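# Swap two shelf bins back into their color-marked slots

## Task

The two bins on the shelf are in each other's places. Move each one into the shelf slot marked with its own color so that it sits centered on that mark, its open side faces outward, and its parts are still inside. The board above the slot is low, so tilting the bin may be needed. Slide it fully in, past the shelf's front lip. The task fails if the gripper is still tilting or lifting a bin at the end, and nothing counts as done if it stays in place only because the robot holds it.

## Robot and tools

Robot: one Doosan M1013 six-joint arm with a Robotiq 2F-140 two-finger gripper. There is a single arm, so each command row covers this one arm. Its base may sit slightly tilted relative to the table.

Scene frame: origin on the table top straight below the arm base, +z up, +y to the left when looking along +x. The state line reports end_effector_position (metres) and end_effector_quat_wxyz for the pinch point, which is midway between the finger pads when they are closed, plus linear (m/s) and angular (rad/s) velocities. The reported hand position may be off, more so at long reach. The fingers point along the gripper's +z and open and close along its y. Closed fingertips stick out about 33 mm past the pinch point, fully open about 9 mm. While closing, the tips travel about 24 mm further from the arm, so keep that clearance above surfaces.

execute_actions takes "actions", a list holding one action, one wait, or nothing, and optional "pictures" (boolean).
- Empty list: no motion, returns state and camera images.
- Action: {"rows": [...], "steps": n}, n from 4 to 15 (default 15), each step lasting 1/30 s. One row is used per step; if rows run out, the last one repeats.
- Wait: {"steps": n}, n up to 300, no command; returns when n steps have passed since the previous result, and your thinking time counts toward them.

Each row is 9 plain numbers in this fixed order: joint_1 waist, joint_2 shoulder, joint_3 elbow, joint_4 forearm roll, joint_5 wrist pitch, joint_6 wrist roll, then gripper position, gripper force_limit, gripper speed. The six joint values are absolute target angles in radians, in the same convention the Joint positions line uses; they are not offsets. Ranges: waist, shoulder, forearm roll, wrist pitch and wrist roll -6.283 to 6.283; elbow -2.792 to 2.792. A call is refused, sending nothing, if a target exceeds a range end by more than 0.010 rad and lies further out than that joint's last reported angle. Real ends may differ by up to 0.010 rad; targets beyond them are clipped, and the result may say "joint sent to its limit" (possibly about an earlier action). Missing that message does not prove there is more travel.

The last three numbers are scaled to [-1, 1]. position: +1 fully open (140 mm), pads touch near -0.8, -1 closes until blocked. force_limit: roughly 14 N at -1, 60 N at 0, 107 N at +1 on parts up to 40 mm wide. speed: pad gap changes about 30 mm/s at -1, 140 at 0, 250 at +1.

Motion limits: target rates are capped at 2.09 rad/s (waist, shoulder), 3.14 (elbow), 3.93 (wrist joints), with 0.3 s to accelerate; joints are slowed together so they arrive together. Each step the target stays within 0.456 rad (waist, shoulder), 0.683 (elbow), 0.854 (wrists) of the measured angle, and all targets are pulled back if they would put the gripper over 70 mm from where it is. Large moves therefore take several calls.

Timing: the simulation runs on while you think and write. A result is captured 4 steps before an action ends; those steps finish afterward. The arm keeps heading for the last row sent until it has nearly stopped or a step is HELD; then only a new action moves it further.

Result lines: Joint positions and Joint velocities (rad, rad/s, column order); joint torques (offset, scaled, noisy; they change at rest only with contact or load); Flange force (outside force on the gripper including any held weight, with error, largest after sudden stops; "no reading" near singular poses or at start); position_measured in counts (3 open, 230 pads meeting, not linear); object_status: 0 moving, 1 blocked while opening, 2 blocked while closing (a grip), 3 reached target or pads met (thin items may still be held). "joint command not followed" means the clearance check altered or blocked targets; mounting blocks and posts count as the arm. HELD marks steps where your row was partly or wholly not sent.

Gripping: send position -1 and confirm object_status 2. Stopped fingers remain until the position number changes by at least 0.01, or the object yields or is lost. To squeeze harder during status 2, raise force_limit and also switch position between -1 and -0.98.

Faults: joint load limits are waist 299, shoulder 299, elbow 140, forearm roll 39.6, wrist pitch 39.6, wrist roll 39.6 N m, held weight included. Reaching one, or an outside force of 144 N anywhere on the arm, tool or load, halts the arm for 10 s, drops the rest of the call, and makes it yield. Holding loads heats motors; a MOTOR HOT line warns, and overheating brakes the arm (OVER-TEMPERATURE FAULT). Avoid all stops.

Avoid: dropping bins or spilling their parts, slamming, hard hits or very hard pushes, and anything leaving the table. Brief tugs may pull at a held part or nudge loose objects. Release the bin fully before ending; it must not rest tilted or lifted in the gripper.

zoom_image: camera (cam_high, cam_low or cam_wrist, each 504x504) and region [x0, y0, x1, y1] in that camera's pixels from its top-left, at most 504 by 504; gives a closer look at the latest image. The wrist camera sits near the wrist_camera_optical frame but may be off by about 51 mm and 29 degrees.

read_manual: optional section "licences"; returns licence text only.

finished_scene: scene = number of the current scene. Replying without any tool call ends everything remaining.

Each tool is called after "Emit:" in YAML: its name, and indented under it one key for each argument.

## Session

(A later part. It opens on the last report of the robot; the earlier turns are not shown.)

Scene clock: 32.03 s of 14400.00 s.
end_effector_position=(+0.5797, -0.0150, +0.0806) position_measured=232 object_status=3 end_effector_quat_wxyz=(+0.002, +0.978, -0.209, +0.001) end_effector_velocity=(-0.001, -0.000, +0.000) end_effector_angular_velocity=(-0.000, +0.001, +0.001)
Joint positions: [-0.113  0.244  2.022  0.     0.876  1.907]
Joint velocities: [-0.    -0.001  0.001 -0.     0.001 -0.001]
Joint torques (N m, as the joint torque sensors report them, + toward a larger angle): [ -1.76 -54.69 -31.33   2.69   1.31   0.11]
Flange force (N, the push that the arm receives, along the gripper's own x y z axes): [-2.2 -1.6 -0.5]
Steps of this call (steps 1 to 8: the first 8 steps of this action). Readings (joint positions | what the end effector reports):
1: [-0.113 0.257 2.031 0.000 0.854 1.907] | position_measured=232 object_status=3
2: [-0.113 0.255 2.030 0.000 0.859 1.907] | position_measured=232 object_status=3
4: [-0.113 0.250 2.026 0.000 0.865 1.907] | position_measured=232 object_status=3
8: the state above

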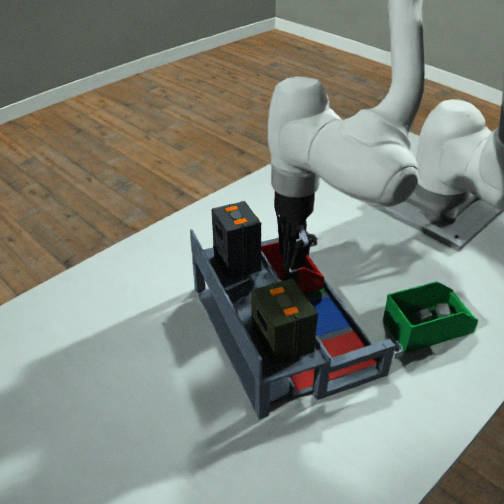

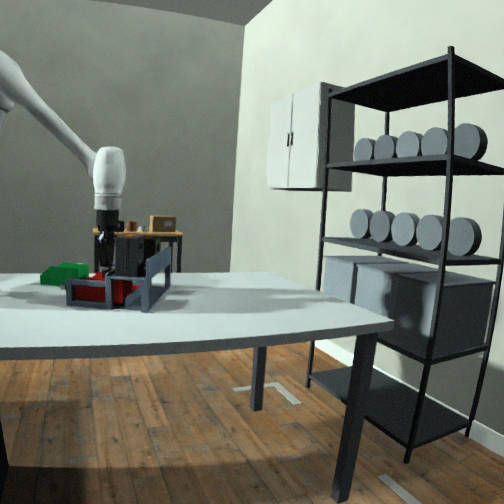

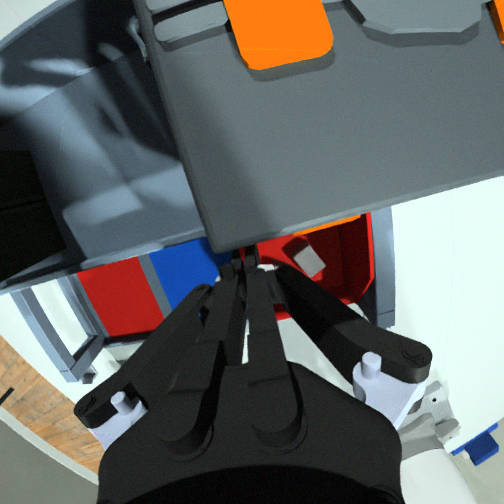

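Emit:
execute_actions:
  actions:
    - {"rows":[[-0.092,0.2515,2.012,0,0.879,1.928,-1,1,0],[-0.092,0.2515,2.012,0,0.879,1.928,-1,1,0],[-0.092,0.2515,2.012,0,0.879,1.928,-1,1,0],[-0.07,0.259,2.0015,0,0.8815,1.95,-1,1,0],[-0.07,0.259,2.0015,0,0.8815,1.95,-1,1,0],[-0.07,0.259,2.0015,0,0.8815,1.95,-1,1,0],[-0.049,0.2665,1.991,0,0.884,1.971,-1,1,0],[-0.049,0.2665,1.991,0,0.884,1.971,-1,1,0],[-0.049,0.2665,1.991,0,0.884,1.971,-1,1,0],[-0.0275,0.274,1.981,0,0.887,1.9925,-1,1,0]],"steps":15}

Emit:
execute_actions:
  actions:
    - {"steps":8}
  pictures: true

Emit:
zoom_image:
  camera: "cam_high"
  region: [250, 230, 410, 390]

Scene clock: 32.60 s of 14400.00 s.
end_effector_position=(+0.5973, +0.0247, +0.0807) position_measured=232 object_status=3 end_effector_quat_wxyz=(+0.002, +0.978, -0.209, +0.001) end_effector_velocity=(+0.057, +0.152, -0.003) end_effector_angular_velocity=(+0.001, +0.008, -0.012)
Joint positions: [-0.044  0.268  1.989  0.     0.885  1.976]
Joint velocities: [ 0.256  0.092 -0.122  0.001  0.037  0.267]
Joint torques (N m, as the joint torque sensors report them, + toward a larger angle): [ 15.73 -54.46 -32.87   3.4    0.99  -0.13]
Flange force (N, the push that the arm receives, along the gripper's own x y z axes): [1.5 4.3 -0.4]
Steps of this call (steps 1 to 4: the last 4 steps of your previous action; steps 5 to 6: the robot went on to your last target; steps 7 to 17: the first 11 steps of this action). Readings (joint positions | what the end effector reports):
7: [-0.113 0.244 2.022 0.000 0.876 1.907] | position_measured=232 object_status=3
8: [-0.109 0.245 2.020 0.000 0.877 1.910] | position_measured=232 object_status=3
10: [-0.094 0.251 2.013 0.000 0.879 1.926] | position_measured=232 object_status=3
14: [-0.065 0.261 1.999 0.000 0.882 1.955] | position_measured=232 object_status=3
17: the state above

Scene clock: 32.87 s of 14400.00 s.
end_effector_position=(+0.6007, +0.0346, +0.0805) position_measured=232 object_status=3 end_effector_quat_wxyz=(+0.002, +0.978, -0.209, +0.001) end_effector_velocity=(-0.000, +0.000, -0.000) end_effector_angular_velocity=(+0.000, -0.000, -0.000)
Joint positions: [-0.027  0.274  1.981  0.     0.887  1.992]
Joint velocities: [ 0.  0.  0.  0. -0.  0.]
Joint torques (N m, as the joint torque sensors report them, + toward a larger angle): [ -4.19 -58.86 -30.63   2.45   0.5    0.23]
Flange force (N, the push that the arm receives, along the gripper's own x y z axes): [-1.8 -6.1 -2.0]
Kept back: nothing.
Steps of this call (steps 1 to 4: the last 4 steps of your previous action; steps 5 to 8: the robot went on to your last target). Readings (joint positions | what the end effector reports):
1: [-0.035 0.272 1.984 0.000 0.886 1.986] | position_measured=232 object_status=3
2: [-0.029 0.273 1.982 0.000 0.887 1.991] | position_measured=232 object_status=3
4: [-0.027 0.274 1.981 0.000 0.887 1.992] | position_measured=232 object_status=3
8: the state above

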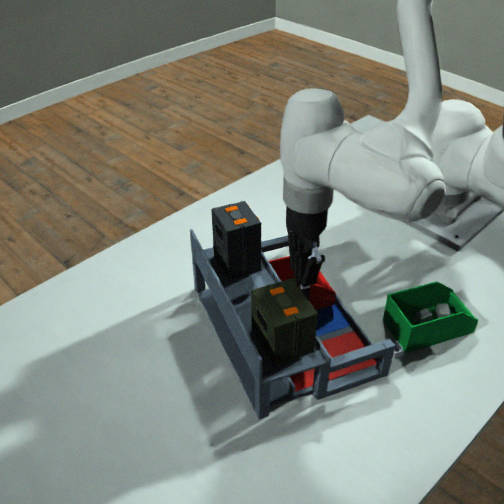

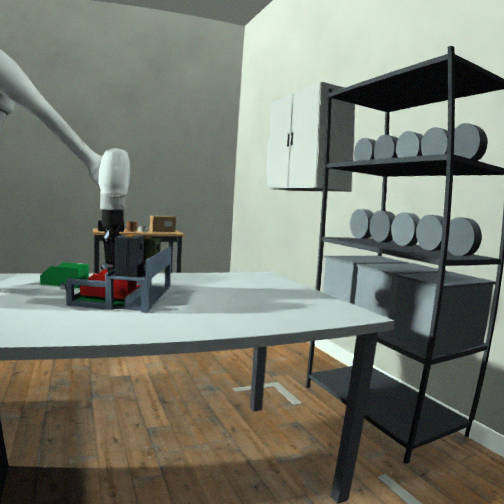

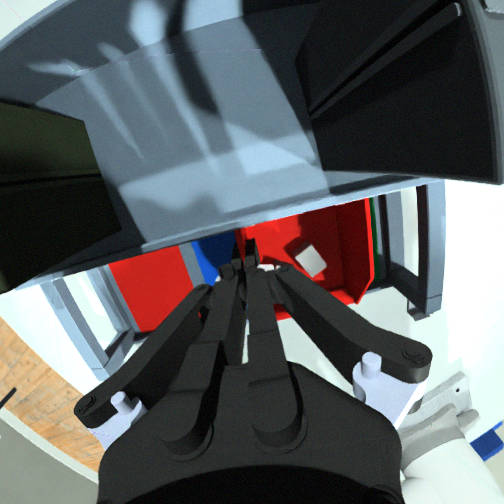

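Region (250, 230, 410, 390) of cam_high's 504x504 image, scaled by 3.150, with more detail than that image has.

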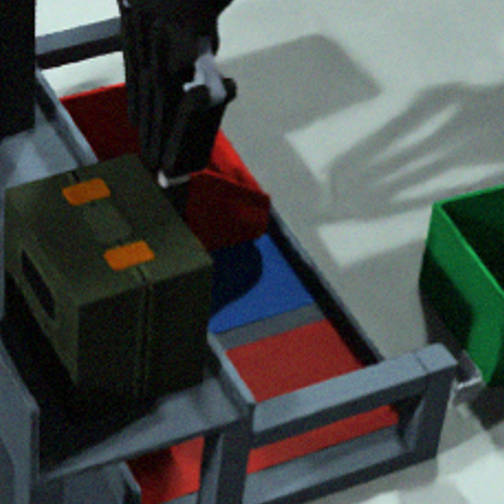

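Emit:
execute_actions:
  actions:
    - {"rows":[[0,0.286,1.964,0,0.892,2.02,-1,1,0],[0,0.286,1.964,0,0.892,2.02,-1,1,0],[0,0.286,1.964,0,0.892,2.02,-1,1,0],[0.027,0.2985,1.9465,0,0.897,2.047,-1,1,0],[0.027,0.2985,1.9465,0,0.897,2.047,-1,1,0],[0.027,0.2985,1.9465,0,0.897,2.047,-1,1,0],[0.054,0.311,1.929,0,0.902,2.074,-1,1,0]],"steps":15}

Emit:
execute_actions:
  actions:
    - {"rows":[[0.054,0.318,1.9345,0,0.889,2.074,-1,1,0]],"steps":12}
  pictures: true

Emit:
zoom_image:
  camera: "cam_high"
  region: [250, 230, 410, 390]

Scene clock: 33.40 s of 14400.00 s.
end_effector_position=(+0.6230, +0.0855, +0.0802) position_measured=232 object_status=3 end_effector_quat_wxyz=(+0.002, +0.978, -0.209, +0.001) end_effector_velocity=(+0.001, +0.012, -0.002) end_effector_angular_velocity=(-0.001, +0.007, +0.001)
Joint positions: [0.054 0.311 1.929 0.    0.902 2.074]
Joint velocities: [ 0.018  0.008 -0.008 -0.     0.007  0.017]
Joint torques (N m, as the joint torque sensors report them, + toward a larger angle): [-13.42 -68.42 -28.33   2.2    0.82  -0.21]
Flange force (N, the push that the arm receives, along the gripper's own x y z axes): [1.6 -0.5 -1.1]
Steps of this call (steps 1 to 5: the robot went on to your last target; steps 6 to 16: the first 11 steps of this action). Readings (joint positions | what the end effector reports):
6: [-0.027 0.274 1.981 0.000 0.887 1.993] | position_measured=232 object_status=3
7: [-0.024 0.276 1.979 0.000 0.888 1.996] | position_measured=232 object_status=3
9: [-0.004 0.284 1.966 0.000 0.891 2.016] | position_measured=232 object_status=3
13: [0.033 0.301 1.943 0.000 0.898 2.053] | position_measured=232 object_status=3
16: the state above

Scene clock: 33.80 s of 14400.00 s.
end_effector_position=(+0.6230, +0.0856, +0.0735) position_measured=232 object_status=3 end_effector_quat_wxyz=(+0.002, +0.978, -0.209, +0.001) end_effector_velocity=(+0.001, -0.000, +0.000) end_effector_angular_velocity=(-0.000, -0.002, +0.000)
Joint positions: [0.054 0.318 1.934 0.    0.889 2.074]
Joint velocities: [-0.    -0.    -0.    -0.001 -0.001  0.   ]
Joint torques (N m, as the joint torque sensors report them, + toward a larger angle): [ -3.15 -63.24 -30.71   2.59   0.58  -0.01]
Flange force (N, the push that the arm receives, along the gripper's own x y z axes): [-1.3 -4.5 -1.8]
Steps of this call (steps 1 to 4: the last 4 steps of your previous action; steps 5 to 12: the first 8 steps of this action). Readings (joint positions | what the end effector reports):
5: [0.054 0.311 1.929 0.000 0.902 2.074] | position_measured=232 object_status=3
6: [0.054 0.314 1.931 0.000 0.896 2.074] | position_measured=232 object_status=3
8: [0.054 0.318 1.934 0.000 0.890 2.074] | position_measured=232 object_status=3
12: the state above

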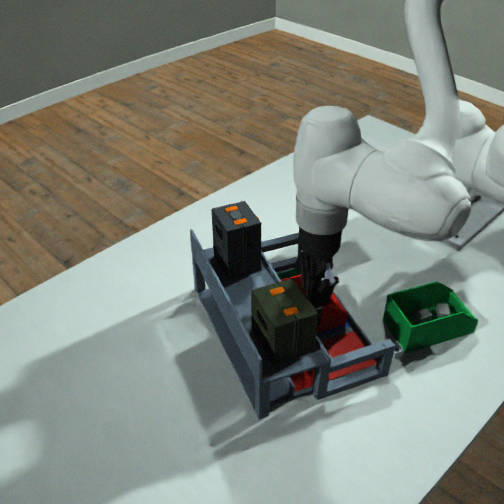

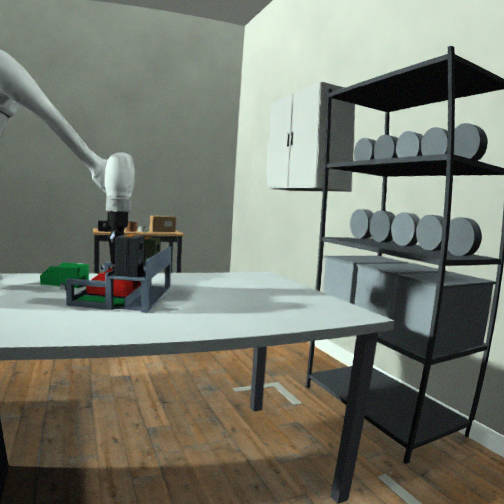

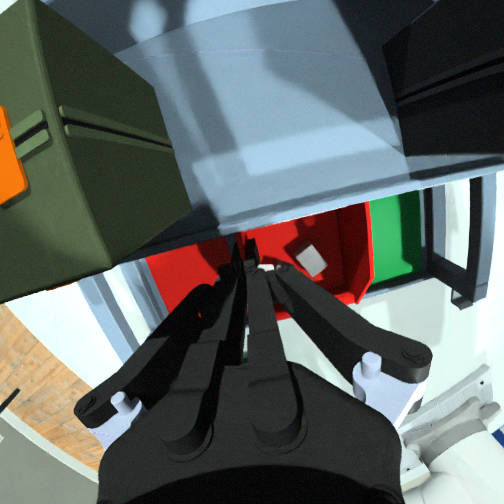

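Region (250, 230, 410, 390) of cam_high's 504x504 image, scaled by 3.150, with more detail than that image has.

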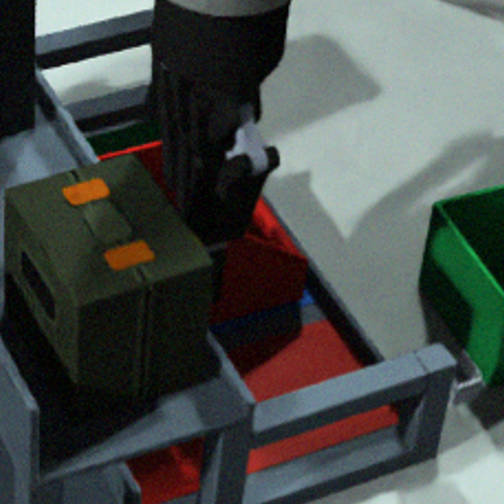

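Emit:
execute_actions:
  actions:
    - {"rows":[[0.054,0.3205,1.9365,0,0.885,2.074,-1,1,0],[0.054,0.3205,1.9365,0,0.885,2.074,-1,1,0],[0.054,0.3205,1.9365,0,0.885,2.074,-1,1,0],[0.054,0.3205,1.9365,0,0.885,2.074,-0.45,1,0],[0.054,0.3205,1.9365,0,0.885,2.074,-0.45,1,0],[0.054,0.3205,1.9365,0,0.885,2.074,-0.45,1,0],[0.054,0.3205,1.9365,0,0.885,2.074,-0.45,1,0],[0.054,0.3205,1.9365,0,0.885,2.074,-0.45,1,0],[0.054,0.27,1.897,0,0.975,2.074,-0.45,1,0]],"steps":15}

Emit:
execute_actions:
  actions:
    - {"rows":[[-0.096,0.206,1.983,0,0.953,1.924,-0.45,1,0]],"steps":15}

Emit:
execute_actions:
  actions:
    - {"rows":[[-0.096,0.228,1.999,0,0.915,1.924,-0.45,1,0]],"steps":12}
  pictures: true

Scene clock: 34.37 s of 14400.00 s.
end_effector_position=(+0.6226, +0.0855, +0.0827) position_measured=186 object_status=0 end_effector_quat_wxyz=(+0.002, +0.978, -0.209, -0.000) end_effector_velocity=(+0.016, +0.003, +0.398) end_effector_angular_velocity=(+0.000, -0.008, +0.001)
Joint positions: [ 0.054  0.309  1.927 -0.     0.908  2.074]
Joint velocities: [ 0.    -0.404 -0.328 -0.001  0.724 -0.   ]
Joint torques (N m, as the joint torque sensors report them, + toward a larger angle): [   2.94 -122.07  -55.98    5.36    0.57   -0.53]
Flange force (N, the push that the arm receives, along the gripper's own x y z axes): [-4.6 -3.4 -6.5]
Steps of this call (steps 1 to 4: the last 4 steps of your previous action; steps 5 to 6: the robot went on to your last target; steps 7 to 17: the first 11 steps of this action). Readings (joint positions | what the end effector reports):
7: [0.054 0.318 1.935 0.000 0.889 2.074] | position_measured=232 object_status=3
8: [0.054 0.319 1.935 0.000 0.887 2.074] | position_measured=232 object_status=3
10: [0.054 0.320 1.937 0.000 0.885 2.074] | position_measured=232 object_status=0
14: [0.054 0.320 1.937 0.000 0.885 2.074] | position_measured=206 object_status=0
17: the state above

Scene clock: 34.87 s of 14400.00 s.
end_effector_position=(+0.5832, -0.0053, +0.1200) position_measured=186 object_status=3 end_effector_quat_wxyz=(+0.002, +0.978, -0.210, +0.001) end_effector_velocity=(-0.001, -0.001, -0.001) end_effector_angular_velocity=(+0.000, -0.000, +0.006)
Joint positions: [-0.096  0.206  1.983  0.     0.953  1.924]
Joint velocities: [-0.001 -0.001  0.003  0.    -0.002 -0.008]
Joint torques (N m, as the joint torque sensors report them, + toward a larger angle): [  4.06 -52.44 -32.66   3.25   0.65  -0.08]
Flange force (N, the push that the arm receives, along the gripper's own x y z axes): [2.4 -4.0 -0.8]
Steps of this call (steps 1 to 4: the last 4 steps of your previous action; steps 5 to 15: the first 11 steps of this action). Readings (joint positions | what the end effector reports):
5: [0.054 0.270 1.897 0.000 0.975 2.074] | position_measured=186 object_status=0
6: [0.050 0.268 1.900 0.000 0.973 2.071] | position_measured=186 object_status=3
8: [0.021 0.256 1.918 0.000 0.967 2.041] | position_measured=186 object_status=3
12: [-0.077 0.214 1.972 0.000 0.955 1.943] | position_measured=186 object_status=3
15: the state above

Scene clock: 35.27 s of 14400.00 s.
end_effector_position=(+0.5837, -0.0054, +0.0999) position_measured=186 object_status=3 end_effector_quat_wxyz=(+0.002, +0.978, -0.209, +0.001) end_effector_velocity=(+0.000, -0.000, -0.000) end_effector_angular_velocity=(-0.000, -0.001, -0.001)
Joint positions: [-0.096  0.228  1.999 -0.     0.915  1.924]
Joint velocities: [-0.     0.    -0.     0.    -0.001  0.001]
Joint torques (N m, as the joint torque sensors report them, + toward a larger angle): [ -3.15 -52.51 -30.84   2.7    1.14  -0.4 ]
Flange force (N, the push that the arm receives, along the gripper's own x y z axes): [-3.0 -4.4 -2.4]
Steps of this call (steps 1 to 4: the last 4 steps of your previous action; steps 5 to 12: the first 8 steps of this action). Readings (joint positions | what the end effector reports):
5: [-0.096 0.206 1.983 0.000 0.953 1.924] | position_measured=186 object_status=3
6: [-0.096 0.209 1.985 0.000 0.946 1.924] | position_measured=186 object_status=3
8: [-0.096 0.226 1.998 -0.000 0.918 1.924] | position_measured=186 object_status=3
12: the state above

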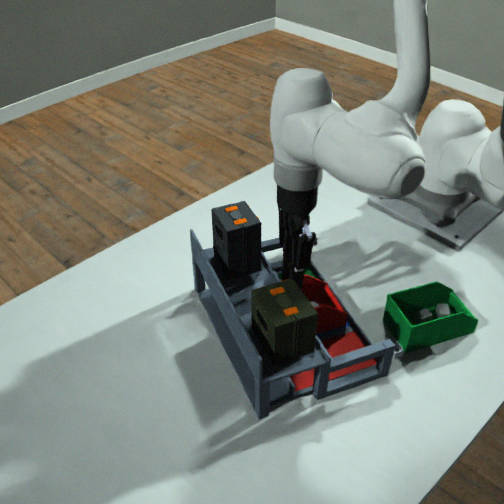

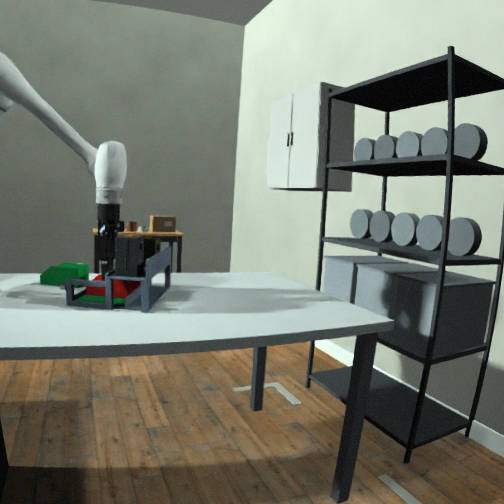

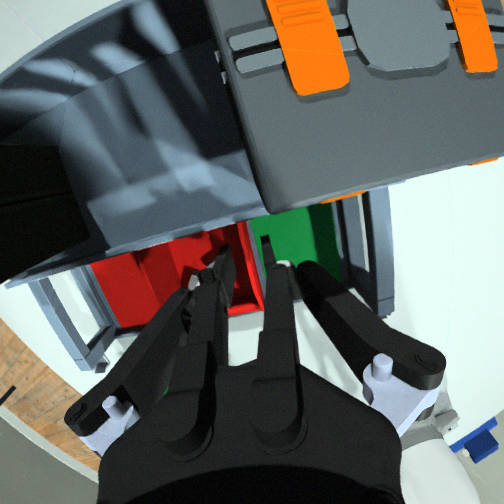

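Emit:
execute_actions:
  actions:
    - {"rows":[[-0.096,0.262,2.023,0,0.857,1.924,-0.45,1,-0.3],[-0.096,0.262,2.023,0,0.857,1.924,-0.45,1,-0.3],[-0.096,0.262,2.023,0,0.857,1.924,-0.45,1,-0.3],[-0.096,0.262,2.023,0,0.857,1.924,-0.45,1,-0.3],[-0.096,0.262,2.023,0,0.857,1.924,-0.45,1,-0.3],[-0.096,0.262,2.023,0,0.857,1.924,-0.45,1,-0.3],[-0.096,0.262,2.023,0,0.857,1.924,-1,1,-0.3]],"steps":15}

Emit:
execute_actions:
  actions:
    - {"steps":12}

Emit:
execute_actions:
  actions:
    - {"rows":[[-0.096,0.252,2.0155,0,0.874,1.924,-1,1,0],[-0.096,0.252,2.0155,0,0.874,1.924,-1,1,0],[-0.096,0.252,2.0155,0,0.874,1.924,-1,1,0],[-0.096,0.252,2.0155,0,0.874,1.924,-1,1,0],[-0.068,0.262,1.998,0,0.882,1.952,-1,1,0],[-0.068,0.262,1.998,0,0.882,1.952,-1,1,0],[-0.068,0.262,1.998,0,0.882,1.952,-1,1,0],[-0.04,0.273,1.982,0,0.887,1.98,-1,1,0],[-0.04,0.273,1.982,0,0.887,1.98,-1,1,0],[-0.04,0.273,1.982,0,0.887,1.98,-1,1,0],[-0.012,0.285,1.965,0,0.892,2.008,-1,1,0]],"steps":15}

Emit:
execute_actions:
  actions:
    - {"rows":[[0.015,0.297,1.948,0,0.897,2.035,-1,1,0],[0.015,0.297,1.948,0,0.897,2.035,-1,1,0],[0.015,0.297,1.948,0,0.897,2.035,-1,1,0],[0.042,0.309,1.931,0,0.902,2.062,-1,1,0],[0.042,0.309,1.931,0,0.902,2.062,-1,1,0],[0.042,0.309,1.931,0,0.902,2.062,-1,1,0],[0.065,0.3195,1.917,0,0.905,2.085,-1,1,0]],"steps":15}
  pictures: true

Emit:
zoom_image:
  camera: "cam_high"
  region: [250, 260, 410, 420]

Scene clock: 36.03 s of 14400.00 s.
end_effector_position=(+0.5837, -0.0054, +0.0696) position_measured=206 object_status=0 end_effector_quat_wxyz=(+0.002, +0.978, -0.209, +0.000) end_effector_velocity=(+0.001, -0.000, +0.002) end_effector_angular_velocity=(-0.001, -0.004, +0.000)
Joint positions: [-0.096  0.262  2.023  0.     0.857  1.924]
Joint velocities: [-0.    -0.002 -0.001 -0.001 -0.001  0.   ]
Joint torques (N m, as the joint torque sensors report them, + toward a larger angle): [ -0.38 -55.14 -29.24   2.47   0.59   0.19]
Flange force (N, the push that the arm receives, along the gripper's own x y z axes): [-0.6 0.2 -5.4]
Steps of this call (steps 1 to 4: the last 4 steps of your previous action; steps 5 to 12: the robot went on to your last target; steps 13 to 23: the first 11 steps of this action). Readings (joint positions | what the end effector reports):
13: [-0.096 0.228 1.999 -0.000 0.915 1.924] | position_measured=186 object_status=3
14: [-0.096 0.231 2.001 0.000 0.908 1.924] | position_measured=186 object_status=3
16: [-0.096 0.255 2.018 0.000 0.869 1.924] | position_measured=186 object_status=3
20: [-0.096 0.262 2.023 0.000 0.857 1.924] | position_measured=188 object_status=0
23: the state above

Scene clock: 36.43 s of 14400.00 s.
end_effector_position=(+0.5838, -0.0054, +0.0698) position_measured=232 object_status=3 end_effector_quat_wxyz=(+0.002, +0.978, -0.209, +0.001) end_effector_velocity=(-0.001, -0.000, -0.001) end_effector_angular_velocity=(-0.000, +0.001, +0.000)
Joint positions: [-0.096  0.262  2.023  0.     0.857  1.924]
Joint velocities: [ 0.     0.001  0.001 -0.    -0.    -0.   ]
Joint torques (N m, as the joint torque sensors report them, + toward a larger angle): [ -2.09 -56.08 -27.16   2.25   1.15  -0.31]
Flange force (N, the push that the arm receives, along the gripper's own x y z axes): [3.1 -5.4 -3.0]
Kept back: nothing.
Steps of this call (steps 1 to 4: the last 4 steps of your previous action; steps 5 to 12: the robot went on to your last target). Readings (joint positions | what the end effector reports):
1: [-0.096 0.262 2.023 0.000 0.857 1.924] | position_measured=211 object_status=0
2: [-0.096 0.262 2.023 0.000 0.857 1.924] | position_measured=217 object_status=0
4: [-0.096 0.262 2.023 0.000 0.857 1.924] | position_measured=229 object_status=0
8: [-0.096 0.262 2.023 0.000 0.857 1.924] | position_measured=232 object_status=0
12: the state above

Scene clock: 36.80 s of 14400.00 s.
end_effector_position=(+0.6001, +0.0258, +0.0808) position_measured=232 object_status=3 end_effector_quat_wxyz=(+0.002, +0.978, -0.209, +0.001) end_effector_velocity=(+0.044, +0.111, -0.004) end_effector_angular_velocity=(+0.000, +0.013, +0.010)
Joint positions: [-0.042  0.272  1.983 -0.     0.887  1.978]
Joint velocities: [ 0.186  0.076 -0.098 -0.     0.034  0.176]
Joint torques (N m, as the joint torque sensors report them, + toward a larger angle): [-17.29 -62.15 -26.4    1.42   1.08   0.19]
Flange force (N, the push that the arm receives, along the gripper's own x y z axes): [-1.3 -5.8 -2.7]
Steps of this call (steps 1 to 11: the first 11 steps of this action). Readings (joint positions | what the end effector reports):
1: [-0.096 0.262 2.023 0.000 0.857 1.924] | position_measured=232 object_status=3
2: [-0.096 0.259 2.021 -0.000 0.863 1.924] | position_measured=232 object_status=3
4: [-0.096 0.252 2.015 -0.000 0.873 1.924] | position_measured=232 object_status=3
8: [-0.072 0.260 2.000 -0.000 0.881 1.948] | position_measured=232 object_status=3
11: the state above

Scene clock: 37.30 s of 14400.00 s.
end_effector_position=(+0.6284, +0.0930, +0.0801) position_measured=232 object_status=3 end_effector_quat_wxyz=(+0.002, +0.978, -0.209, +0.001) end_effector_velocity=(+0.001, +0.006, -0.001) end_effector_angular_velocity=(-0.001, +0.003, -0.002)
Joint positions: [0.065 0.319 1.917 0.    0.905 2.085]
Joint velocities: [ 0.009  0.005 -0.005 -0.001  0.004  0.012]
Joint torques (N m, as the joint torque sensors report them, + toward a larger angle): [-12.05 -70.   -32.49   2.44   0.53   0.17]
Flange force (N, the push that the arm receives, along the gripper's own x y z axes): [-2.1 -2.5 2.6]
Steps of this call (steps 1 to 4: the last 4 steps of your previous action; steps 5 to 15: the first 11 steps of this action). Readings (joint positions | what the end effector reports):
5: [-0.012 0.285 1.965 0.000 0.892 2.008] | position_measured=232 object_status=3
6: [-0.008 0.287 1.963 0.000 0.893 2.012] | position_measured=232 object_status=3
8: [0.011 0.295 1.950 0.000 0.896 2.032] | position_measured=232 object_status=3
12: [0.048 0.312 1.927 0.000 0.903 2.068] | position_measured=232 object_status=3
15: the state above

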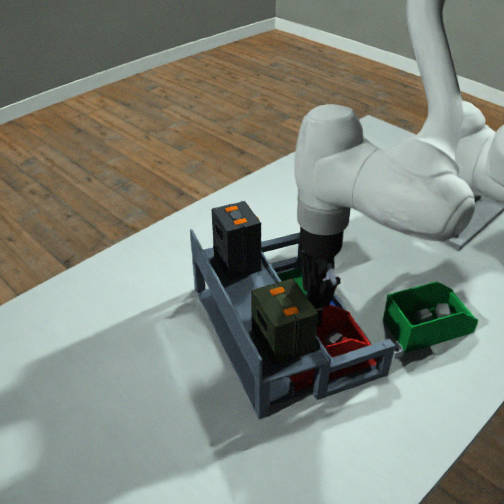

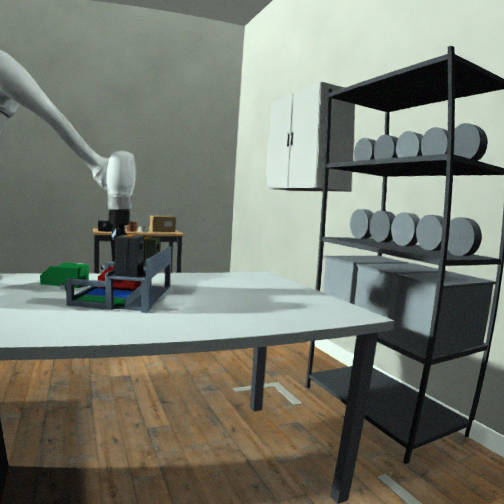

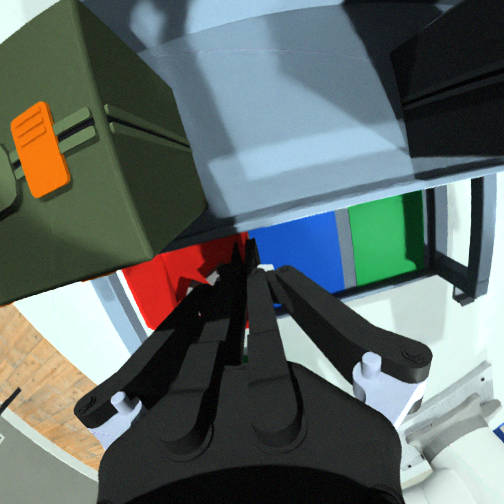

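Region (250, 260, 410, 420) of cam_high's 504x504 image, scaled by 3.150, with more detail than that image has.

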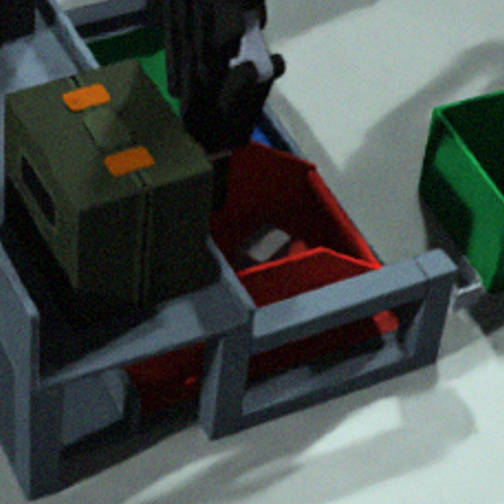

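Emit:
execute_actions:
  actions:
    - {"rows":[[0.078,0.321,1.915,0,0.9055,2.098,-1,1,0],[0.078,0.321,1.915,0,0.9055,2.098,-1,1,0],[0.078,0.321,1.915,0,0.9055,2.098,-1,1,0],[0.078,0.321,1.915,0,0.9055,2.098,-1,1,0],[0.078,0.326,1.919,0,0.8965,2.098,-1,1,0],[0.078,0.326,1.919,0,0.8965,2.098,-1,1,0],[0.078,0.326,1.919,0,0.8965,2.098,-1,1,0],[0.078,0.33,1.9225,0,0.889,2.098,-1,1,0]],"steps":15}

Emit:
execute_actions:
  actions:
    - {"rows":[[0.078,0.33,1.9225,0,0.889,2.098,-0.45,1,0],[0.078,0.33,1.9225,0,0.889,2.098,-0.45,1,0],[0.078,0.33,1.9225,0,0.889,2.098,-0.45,1,0],[0.078,0.33,1.9225,0,0.889,2.098,-0.45,1,0],[0.078,0.33,1.9225,0,0.889,2.098,-0.45,1,0],[0.078,0.25,1.88,0,1.011,2.098,-0.45,1,0]],"steps":15}

Emit:
execute_actions:
  actions:
    - {"steps":10}
  pictures: true

Emit:
zoom_image:
  camera: "cam_wrist"
  region: [80, 150, 420, 340]

Scene clock: 39.03 s of 14400.00 s.
end_effector_position=(+0.6277, +0.1011, +0.0711) position_measured=232 object_status=3 end_effector_quat_wxyz=(+0.002, +0.978, -0.209, +0.001) end_effector_velocity=(+0.004, +0.001, -0.000) end_effector_angular_velocity=(+0.001, -0.012, -0.000)
Joint positions: [0.078 0.33  1.922 0.    0.889 2.098]
Joint velocities: [ 0.     0.001  0.    -0.    -0.013  0.001]
Joint torques (N m, as the joint torque sensors report them, + toward a larger angle): [ -1.9  -69.87 -34.63   3.19   0.83   0.22]
Flange force (N, the push that the arm receives, along the gripper's own x y z axes): [-2.3 -1.3 -1.6]
Steps of this call (steps 1 to 4: the last 4 steps of your previous action; steps 5 to 15: the robot went on to your last target; steps 16 to 41: nothing new was sent; steps 42 to 52: the first 11 steps of this action). Readings (joint positions | what the end effector reports):
42: [0.065 0.320 1.917 0.000 0.905 2.085] | position_measured=232 object_status=3
43: [0.068 0.320 1.916 0.000 0.905 2.089] | position_measured=232 object_status=3
45: [0.077 0.321 1.915 0.000 0.905 2.098] | position_measured=232 object_status=3
49: [0.078 0.326 1.919 0.000 0.897 2.098] | position_measured=232 object_status=3
52: the state above

Scene clock: 39.53 s of 14400.00 s.
end_effector_position=(+0.6222, +0.1009, +0.1330) position_measured=186 object_status=0 end_effector_quat_wxyz=(+0.001, +0.978, -0.209, +0.002) end_effector_velocity=(-0.050, -0.004, +0.313) end_effector_angular_velocity=(+0.001, -0.012, -0.000)
Joint positions: [ 0.078  0.259  1.884 -0.     0.996  2.098]
Joint velocities: [ 0.    -0.364 -0.179 -0.     0.53   0.001]
Joint torques (N m, as the joint torque sensors report them, + toward a larger angle): [-10.22  -0.68  -7.93  -0.06   0.87   0.03]
Flange force (N, the push that the arm receives, along the gripper's own x y z axes): [0.4 -7.0 -1.0]
Steps of this call (steps 1 to 4: the last 4 steps of your previous action; steps 5 to 15: the first 11 steps of this action). Readings (joint positions | what the end effector reports):
5: [0.078 0.330 1.922 0.000 0.889 2.098] | position_measured=232 object_status=0
6: [0.078 0.330 1.922 0.000 0.889 2.098] | position_measured=232 object_status=0
8: [0.078 0.330 1.922 0.000 0.889 2.098] | position_measured=214 object_status=0
12: [0.078 0.316 1.915 -0.000 0.912 2.098] | position_measured=186 object_status=0
15: the state above

Scene clock: 39.87 s of 14400.00 s.
end_effector_position=(+0.6202, +0.1007, +0.1409) position_measured=186 object_status=3 end_effector_quat_wxyz=(+0.001, +0.978, -0.209, +0.001) end_effector_velocity=(+0.000, -0.000, -0.000) end_effector_angular_velocity=(-0.000, +0.000, +0.001)
Joint positions: [ 0.078  0.25   1.88  -0.     1.011  2.098]
Joint velocities: [ 0.  0. -0. -0.  0. -0.]
Joint torques (N m, as the joint torque sensors report them, + toward a larger angle): [ -0.97 -60.74 -32.12   3.2    0.72   0.09]
Flange force (N, the push that the arm receives, along the gripper's own x y z axes): [4.0 -3.9 -1.9]
Kept back: nothing.
Steps of this call (steps 1 to 4: the last 4 steps of your previous action; steps 5 to 10: the robot went on to your last target). Readings (joint positions | what the end effector reports):
1: [0.078 0.251 1.881 -0.000 1.008 2.098] | position_measured=186 object_status=0
2: [0.078 0.250 1.880 -0.000 1.010 2.098] | position_measured=186 object_status=0
4: [0.078 0.250 1.880 -0.000 1.011 2.098] | position_measured=186 object_status=3
8: [0.078 0.250 1.880 -0.000 1.011 2.098] | position_measured=186 object_status=3
10: the state above

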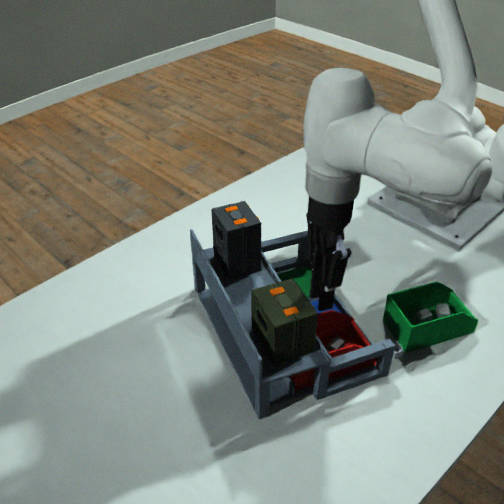

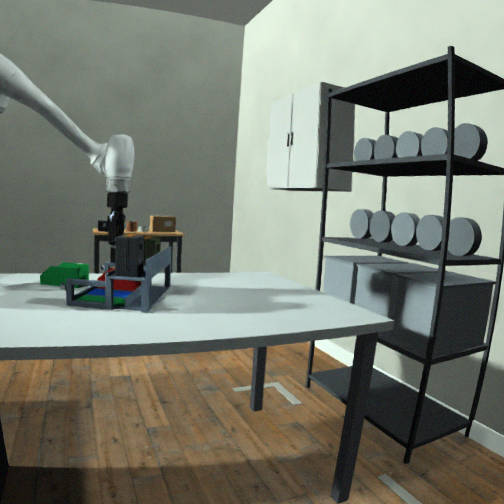

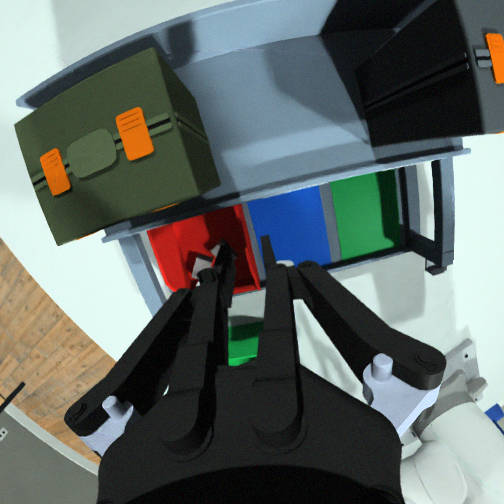

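Region (80, 150, 420, 340) of cam_wrist's 504x504 image, scaled by 1.482, with more detail than that image has; it fills the top 282 rows of this view, and the rest is white.

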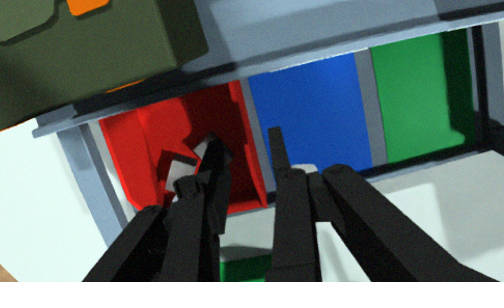

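Emit:
execute_actions:
  actions:
    - {"rows":[[0.482,0.117,2.0696,0,0.955,2.532,-0.45,1,0]],"steps":15}

Emit:
execute_actions:
  actions:
    - {"steps":12}

Emit:
execute_actions:
  actions:
    - {"rows":[[0.482,0.158,2.101,0,0.883,2.532,-0.45,1,0]],"steps":13}
  pictures: true

Scene clock: 40.40 s of 14400.00 s.
end_effector_position=(+0.5343, +0.2150, +0.1354) position_measured=186 object_status=3 end_effector_quat_wxyz=(+0.002, +0.976, -0.217, +0.001) end_effector_velocity=(-0.350, +0.358, -0.023) end_effector_angular_velocity=(-0.000, -0.001, -0.056)
Joint positions: [ 0.295  0.179  1.982 -0.     0.981  2.331]
Joint velocities: [ 0.784 -0.259  0.367 -0.    -0.108  0.84 ]
Joint torques (N m, as the joint torque sensors report them, + toward a larger angle): [ -3.64 -51.35 -30.9    2.69   1.05   0.18]
Flange force (N, the push that the arm receives, along the gripper's own x y z axes): [-3.1 -2.1 -3.9]
Steps of this call (steps 1 to 5: the robot went on to your last target; steps 6 to 16: the first 11 steps of this action). Readings (joint positions | what the end effector reports):
6: [0.078 0.250 1.880 -0.000 1.011 2.098] | position_measured=186 object_status=3
7: [0.082 0.249 1.881 -0.000 1.011 2.102] | position_measured=186 object_status=3
9: [0.111 0.240 1.896 -0.000 1.007 2.134] | position_measured=186 object_status=3
13: [0.216 0.205 1.945 -0.000 0.992 2.246] | position_measured=186 object_status=3
16: the state above

Scene clock: 40.80 s of 14400.00 s.
end_effector_position=(+0.4447, +0.2883, +0.1289) position_measured=186 object_status=3 end_effector_quat_wxyz=(+0.002, +0.975, -0.224, +0.001) end_effector_velocity=(-0.002, -0.001, -0.001) end_effector_angular_velocity=(-0.001, +0.003, -0.001)
Joint positions: [ 0.482  0.117  2.069 -0.     0.955  2.532]
Joint velocities: [0.    0.    0.002 0.001 0.    0.   ]
Joint torques (N m, as the joint torque sensors report them, + toward a larger angle): [ -4.19 -44.5  -30.86   3.16   0.67   0.3 ]
Flange force (N, the push that the arm receives, along the gripper's own x y z axes): [-4.6 -6.3 -3.4]
Kept back: nothing.
Steps of this call (steps 1 to 4: the last 4 steps of your previous action; steps 5 to 12: the robot went on to your last target). Readings (joint positions | what the end effector reports):
1: [0.321 0.170 1.994 -0.000 0.977 2.360] | position_measured=186 object_status=3
2: [0.348 0.161 2.007 -0.000 0.974 2.388] | position_measured=186 object_status=3
4: [0.402 0.143 2.032 -0.000 0.966 2.446] | position_measured=186 object_status=3
8: [0.479 0.118 2.068 -0.000 0.956 2.528] | position_measured=186 object_status=3
12: the state above

Scene clock: 41.10 s of 14400.00 s.
end_effector_position=(+0.4450, +0.2884, +0.0930) position_measured=186 object_status=3 end_effector_quat_wxyz=(+0.002, +0.975, -0.224, +0.001) end_effector_velocity=(+0.001, +0.000, +0.001) end_effector_angular_velocity=(+0.001, -0.001, +0.000)
Joint positions: [0.482 0.158 2.101 0.    0.883 2.532]
Joint velocities: [-0.    -0.    -0.001 -0.    -0.    -0.   ]
Joint torques (N m, as the joint torque sensors report them, + toward a larger angle): [ -1.5  -43.25 -29.07   2.84   0.99  -0.06]
Flange force (N, the push that the arm receives, along the gripper's own x y z axes): [-2.1 -0.2 -4.6]
Steps of this call (steps 1 to 9: the first 9 steps of this action). Readings (joint positions | what the end effector reports):
1: [0.482 0.117 2.070 0.000 0.955 2.532] | position_measured=186 object_status=3
2: [0.482 0.120 2.072 0.000 0.948 2.532] | position_measured=186 object_status=3
4: [0.482 0.146 2.092 0.000 0.904 2.532] | position_measured=186 object_status=3
8: [0.482 0.158 2.101 0.000 0.883 2.532] | position_measured=186 object_status=3
9: the state above

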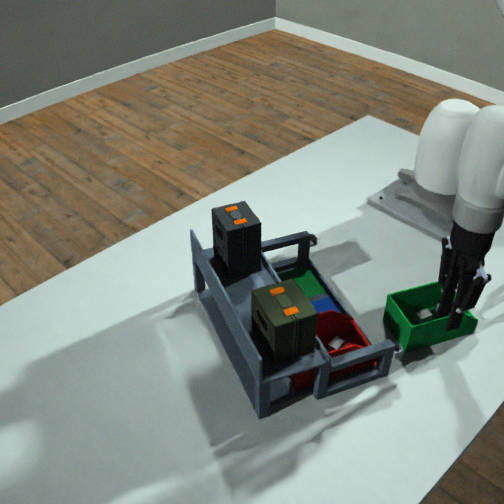

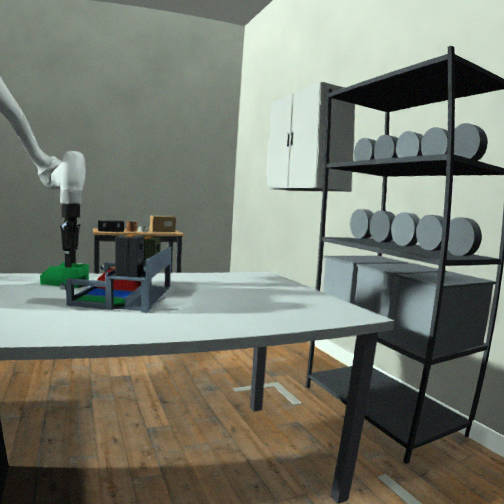

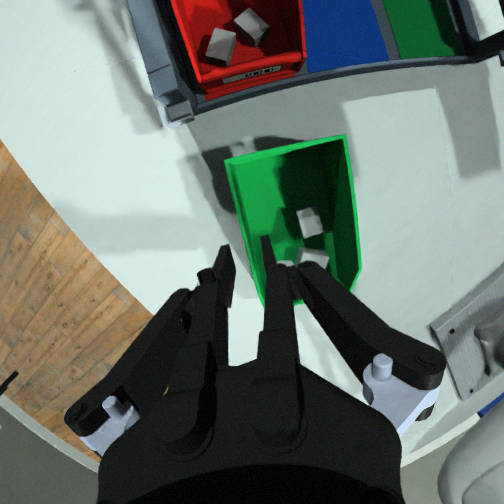

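Emit:
execute_actions:
  actions:
    - {"rows":[[0.482,0.193,2.126,0,0.823,2.532,-0.45,1,-0.3],[0.482,0.193,2.126,0,0.823,2.532,-0.45,1,-0.3],[0.482,0.193,2.126,0,0.823,2.532,-0.45,1,-0.3],[0.482,0.193,2.126,0,0.823,2.532,-0.45,1,-0.3],[0.482,0.193,2.126,0,0.823,2.532,-0.45,1,-0.3],[0.482,0.193,2.126,0,0.823,2.532,-0.45,1,-0.3],[0.482,0.193,2.126,0,0.823,2.532,-1,1,-0.3]],"steps":15}

Emit:
execute_actions:
  actions:
    - {"steps":12}

Emit:
execute_actions:
  actions:
    - {"rows":[[0.482,0.16,2.11,0,0.872,2.532,-1,1,0]],"steps":10}

Emit:
execute_actions:
  actions:
    - {"rows":[[0.0135,0.014,2.2849,0,0.843,2.0335,-1,1,0]],"steps":15}

Emit:
execute_actions:
  actions:
    - {"steps":15}

Emit:
execute_actions:
  actions:
    - {"rows":[[-0.014,0.052,2.244,0,0.846,2.006,-1,1,0],[-0.014,0.052,2.244,0,0.846,2.006,-1,1,0],[-0.014,0.052,2.244,0,0.846,2.006,-1,1,0],[-0.014,0.052,2.244,0,0.846,2.006,-1,1,0],[-0.039,0.09,2.202,0,0.85,1.981,-1,1,0]],"steps":15}
  pictures: true

Emit:
zoom_image:
  camera: "cam_low"
  region: [30, 220, 190, 330]

Scene clock: 41.87 s of 14400.00 s.
end_effector_position=(+0.4445, +0.2878, +0.0641) position_measured=206 object_status=0 end_effector_quat_wxyz=(+0.002, +0.975, -0.224, +0.001) end_effector_velocity=(+0.001, +0.001, +0.001) end_effector_angular_velocity=(+0.001, -0.001, +0.000)
Joint positions: [ 0.482  0.193  2.126 -0.     0.823  2.532]
Joint velocities: [-0.    -0.    -0.001  0.001 -0.    -0.001]
Joint torques (N m, as the joint torque sensors report them, + toward a larger angle): [ -2.47 -51.76 -29.02   3.12   0.67   0.02]
Flange force (N, the push that the arm receives, along the gripper's own x y z axes): [-1.6 -6.1 0.6]
Steps of this call (steps 1 to 4: the last 4 steps of your previous action; steps 5 to 12: the robot went on to your last target; steps 13 to 23: the first 11 steps of this action). Readings (joint positions | what the end effector reports):
13: [0.482 0.158 2.101 0.000 0.883 2.532] | position_measured=186 object_status=3
14: [0.482 0.161 2.103 0.000 0.876 2.532] | position_measured=186 object_status=3
16: [0.482 0.185 2.121 -0.000 0.837 2.532] | position_measured=186 object_status=3
20: [0.482 0.193 2.126 -0.000 0.823 2.532] | position_measured=188 object_status=0
23: the state above

Scene clock: 42.27 s of 14400.00 s.
end_effector_position=(+0.4446, +0.2879, +0.0641) position_measured=232 object_status=3 end_effector_quat_wxyz=(+0.002, +0.975, -0.224, +0.001) end_effector_velocity=(+0.001, +0.000, +0.000) end_effector_angular_velocity=(+0.000, -0.001, +0.001)
Joint positions: [ 0.482  0.193  2.126 -0.     0.823  2.532]
Joint velocities: [ 0.     0.    -0.001 -0.    -0.    -0.001]
Joint torques (N m, as the joint torque sensors report them, + toward a larger angle): [ -3.22 -42.03 -25.59   2.48   0.11  -0.07]
Flange force (N, the push that the arm receives, along the gripper's own x y z axes): [-6.5 -0.8 -14.4]
Kept back: nothing.
Steps of this call (steps 1 to 4: the last 4 steps of your previous action; steps 5 to 12: the robot went on to your last target). Readings (joint positions | what the end effector reports):
1: [0.482 0.193 2.126 -0.000 0.823 2.532] | position_measured=211 object_status=0
2: [0.482 0.193 2.126 -0.000 0.823 2.532] | position_measured=217 object_status=0
4: [0.482 0.193 2.126 -0.000 0.823 2.532] | position_measured=229 object_status=0
8: [0.482 0.193 2.126 -0.000 0.823 2.532] | position_measured=232 object_status=0
12: the state above

Scene clock: 42.47 s of 14400.00 s.
end_effector_position=(+0.4430, +0.2872, +0.0884) position_measured=232 object_status=3 end_effector_quat_wxyz=(+0.001, +0.975, -0.224, +0.001) end_effector_velocity=(-0.004, -0.002, +0.001) end_effector_angular_velocity=(-0.007, +0.014, -0.001)
Joint positions: [0.482 0.16  2.11  0.    0.872 2.532]
Joint velocities: [-0.    -0.    -0.001  0.     0.017  0.   ]
Joint torques (N m, as the joint torque sensors report them, + toward a larger angle): [ -3.68 -33.1  -26.43   1.87   1.21   0.01]
Flange force (N, the push that the arm receives, along the gripper's own x y z axes): [-0.2 -4.1 5.2]
Steps of this call (steps 1 to 6: the first 6 steps of this action). Readings (joint positions | what the end effector reports):
1: [0.482 0.193 2.126 -0.000 0.823 2.532] | position_measured=232 object_status=3
2: [0.482 0.190 2.125 -0.000 0.829 2.532] | position_measured=232 object_status=3
4: [0.482 0.167 2.113 0.000 0.862 2.532] | position_measured=232 object_status=3
6: the state above

Scene clock: 42.97 s of 14400.00 s.
end_effector_position=(+0.4475, +0.1571, +0.0872) position_measured=232 object_status=3 end_effector_quat_wxyz=(+0.002, +0.976, -0.216, +0.000) end_effector_velocity=(-0.042, -0.465, -0.004) end_effector_angular_velocity=(+0.002, -0.003, +0.053)
Joint positions: [0.237 0.083 2.204 0.    0.856 2.27 ]
Joint velocities: [-0.926 -0.288  0.335 -0.    -0.052 -0.979]
Joint torques (N m, as the joint torque sensors report them, + toward a larger angle): [ -2.55 -36.7  -28.53   2.54   0.94   0.51]
Flange force (N, the push that the arm receives, along the gripper's own x y z axes): [-7.6 -1.3 -5.7]
Steps of this call (steps 1 to 4: the last 4 steps of your previous action; steps 5 to 15: the first 11 steps of this action). Readings (joint positions | what the end effector reports):
5: [0.482 0.160 2.110 0.000 0.872 2.532] | position_measured=232 object_status=3
6: [0.478 0.159 2.112 0.000 0.871 2.529] | position_measured=232 object_status=3
8: [0.449 0.150 2.126 0.000 0.867 2.496] | position_measured=232 object_status=3
12: [0.330 0.112 2.170 0.000 0.861 2.369] | position_measured=232 object_status=3
15: the state above

Scene clock: 43.47 s of 14400.00 s.
end_effector_position=(+0.4240, +0.0520, +0.0847) position_measured=232 object_status=3 end_effector_quat_wxyz=(+0.002, +0.978, -0.209, +0.001) end_effector_velocity=(-0.001, -0.000, -0.000) end_effector_angular_velocity=(-0.000, +0.001, +0.001)
Joint positions: [ 0.013  0.014  2.285 -0.     0.843  2.034]
Joint velocities: [ 0.    -0.     0.001 -0.     0.    -0.001]
Joint torques (N m, as the joint torque sensors report them, + toward a larger angle): [ -1.55 -33.69 -29.26   2.39   0.72   0.38]
Flange force (N, the push that the arm receives, along the gripper's own x y z axes): [3.0 -4.7 1.6]
Kept back: nothing.
Steps of this call (steps 1 to 4: the last 4 steps of your previous action; steps 5 to 15: the robot went on to your last target). Readings (joint positions | what the end effector reports):
1: [0.205 0.074 2.215 0.000 0.854 2.237] | position_measured=232 object_status=3
2: [0.174 0.064 2.227 0.000 0.852 2.203] | position_measured=232 object_status=3
4: [0.110 0.044 2.250 0.000 0.848 2.135] | position_measured=232 object_status=3
8: [0.019 0.016 2.283 -0.000 0.843 2.040] | position_measured=232 object_status=3
15: the state above

Scene clock: 43.83 s of 14400.00 s.
end_effector_position=(+0.4756, +0.0291, +0.0851) position_measured=232 object_status=3 end_effector_quat_wxyz=(+0.002, +0.978, -0.209, +0.000) end_effector_velocity=(-0.000, +0.000, -0.000) end_effector_angular_velocity=(+0.000, +0.001, +0.000)
Joint positions: [-0.039  0.09   2.202 -0.     0.85   1.981]
Joint velocities: [ 0.     0.001  0.    -0.     0.001 -0.   ]
Joint torques (N m, as the joint torque sensors report them, + toward a larger angle): [ -3.07 -39.23 -28.02   2.61   0.88   0.41]
Flange force (N, the push that the arm receives, along the gripper's own x y z axes): [0.8 -6.6 -2.7]
Steps of this call (steps 1 to 11: the first 11 steps of this action). Readings (joint positions | what the end effector reports):
1: [0.013 0.014 2.285 -0.000 0.843 2.033] | position_measured=232 object_status=3
2: [0.011 0.017 2.281 -0.000 0.843 2.031] | position_measured=232 object_status=3
4: [-0.007 0.042 2.254 -0.000 0.845 2.013] | position_measured=232 object_status=3
8: [-0.035 0.083 2.209 -0.000 0.849 1.985] | position_measured=232 object_status=3
11: the state above

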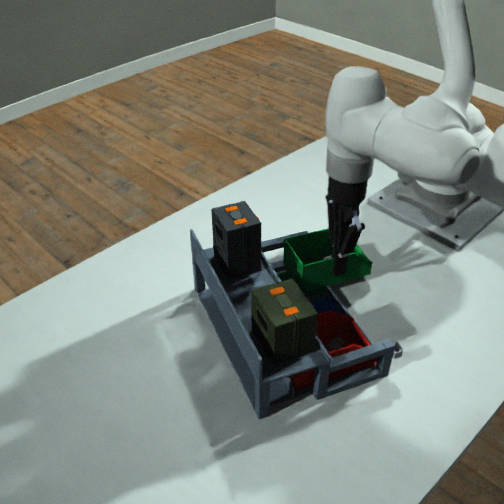

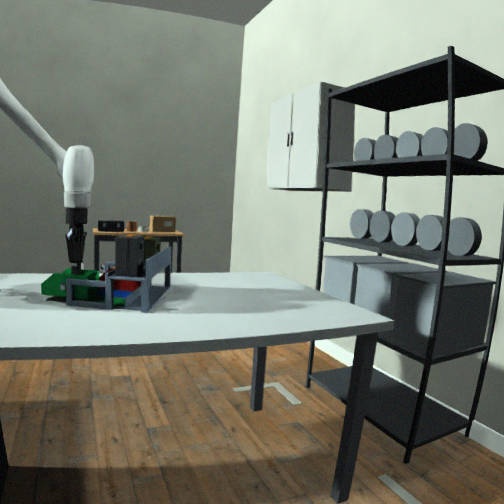

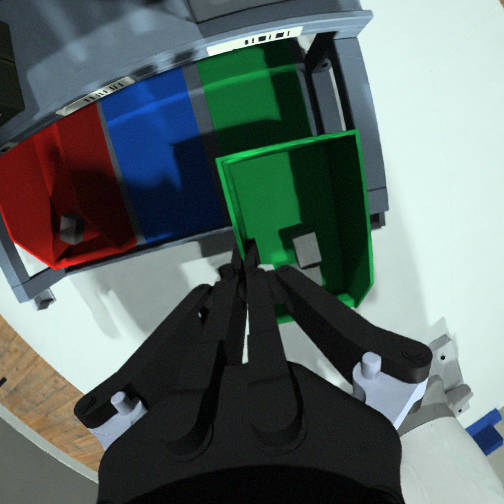

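Region (30, 220, 190, 330) of cam_low's 504x504 image, scaled by 3.150, with more detail than that image has; it fills the top 346 rows of this view, and the rest is white.

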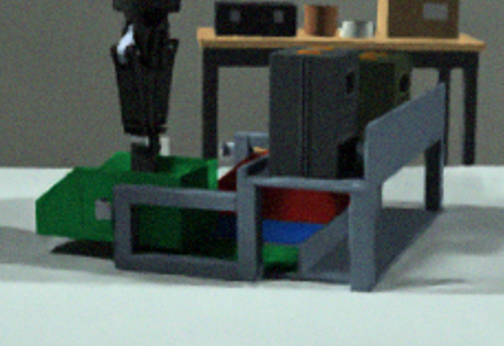

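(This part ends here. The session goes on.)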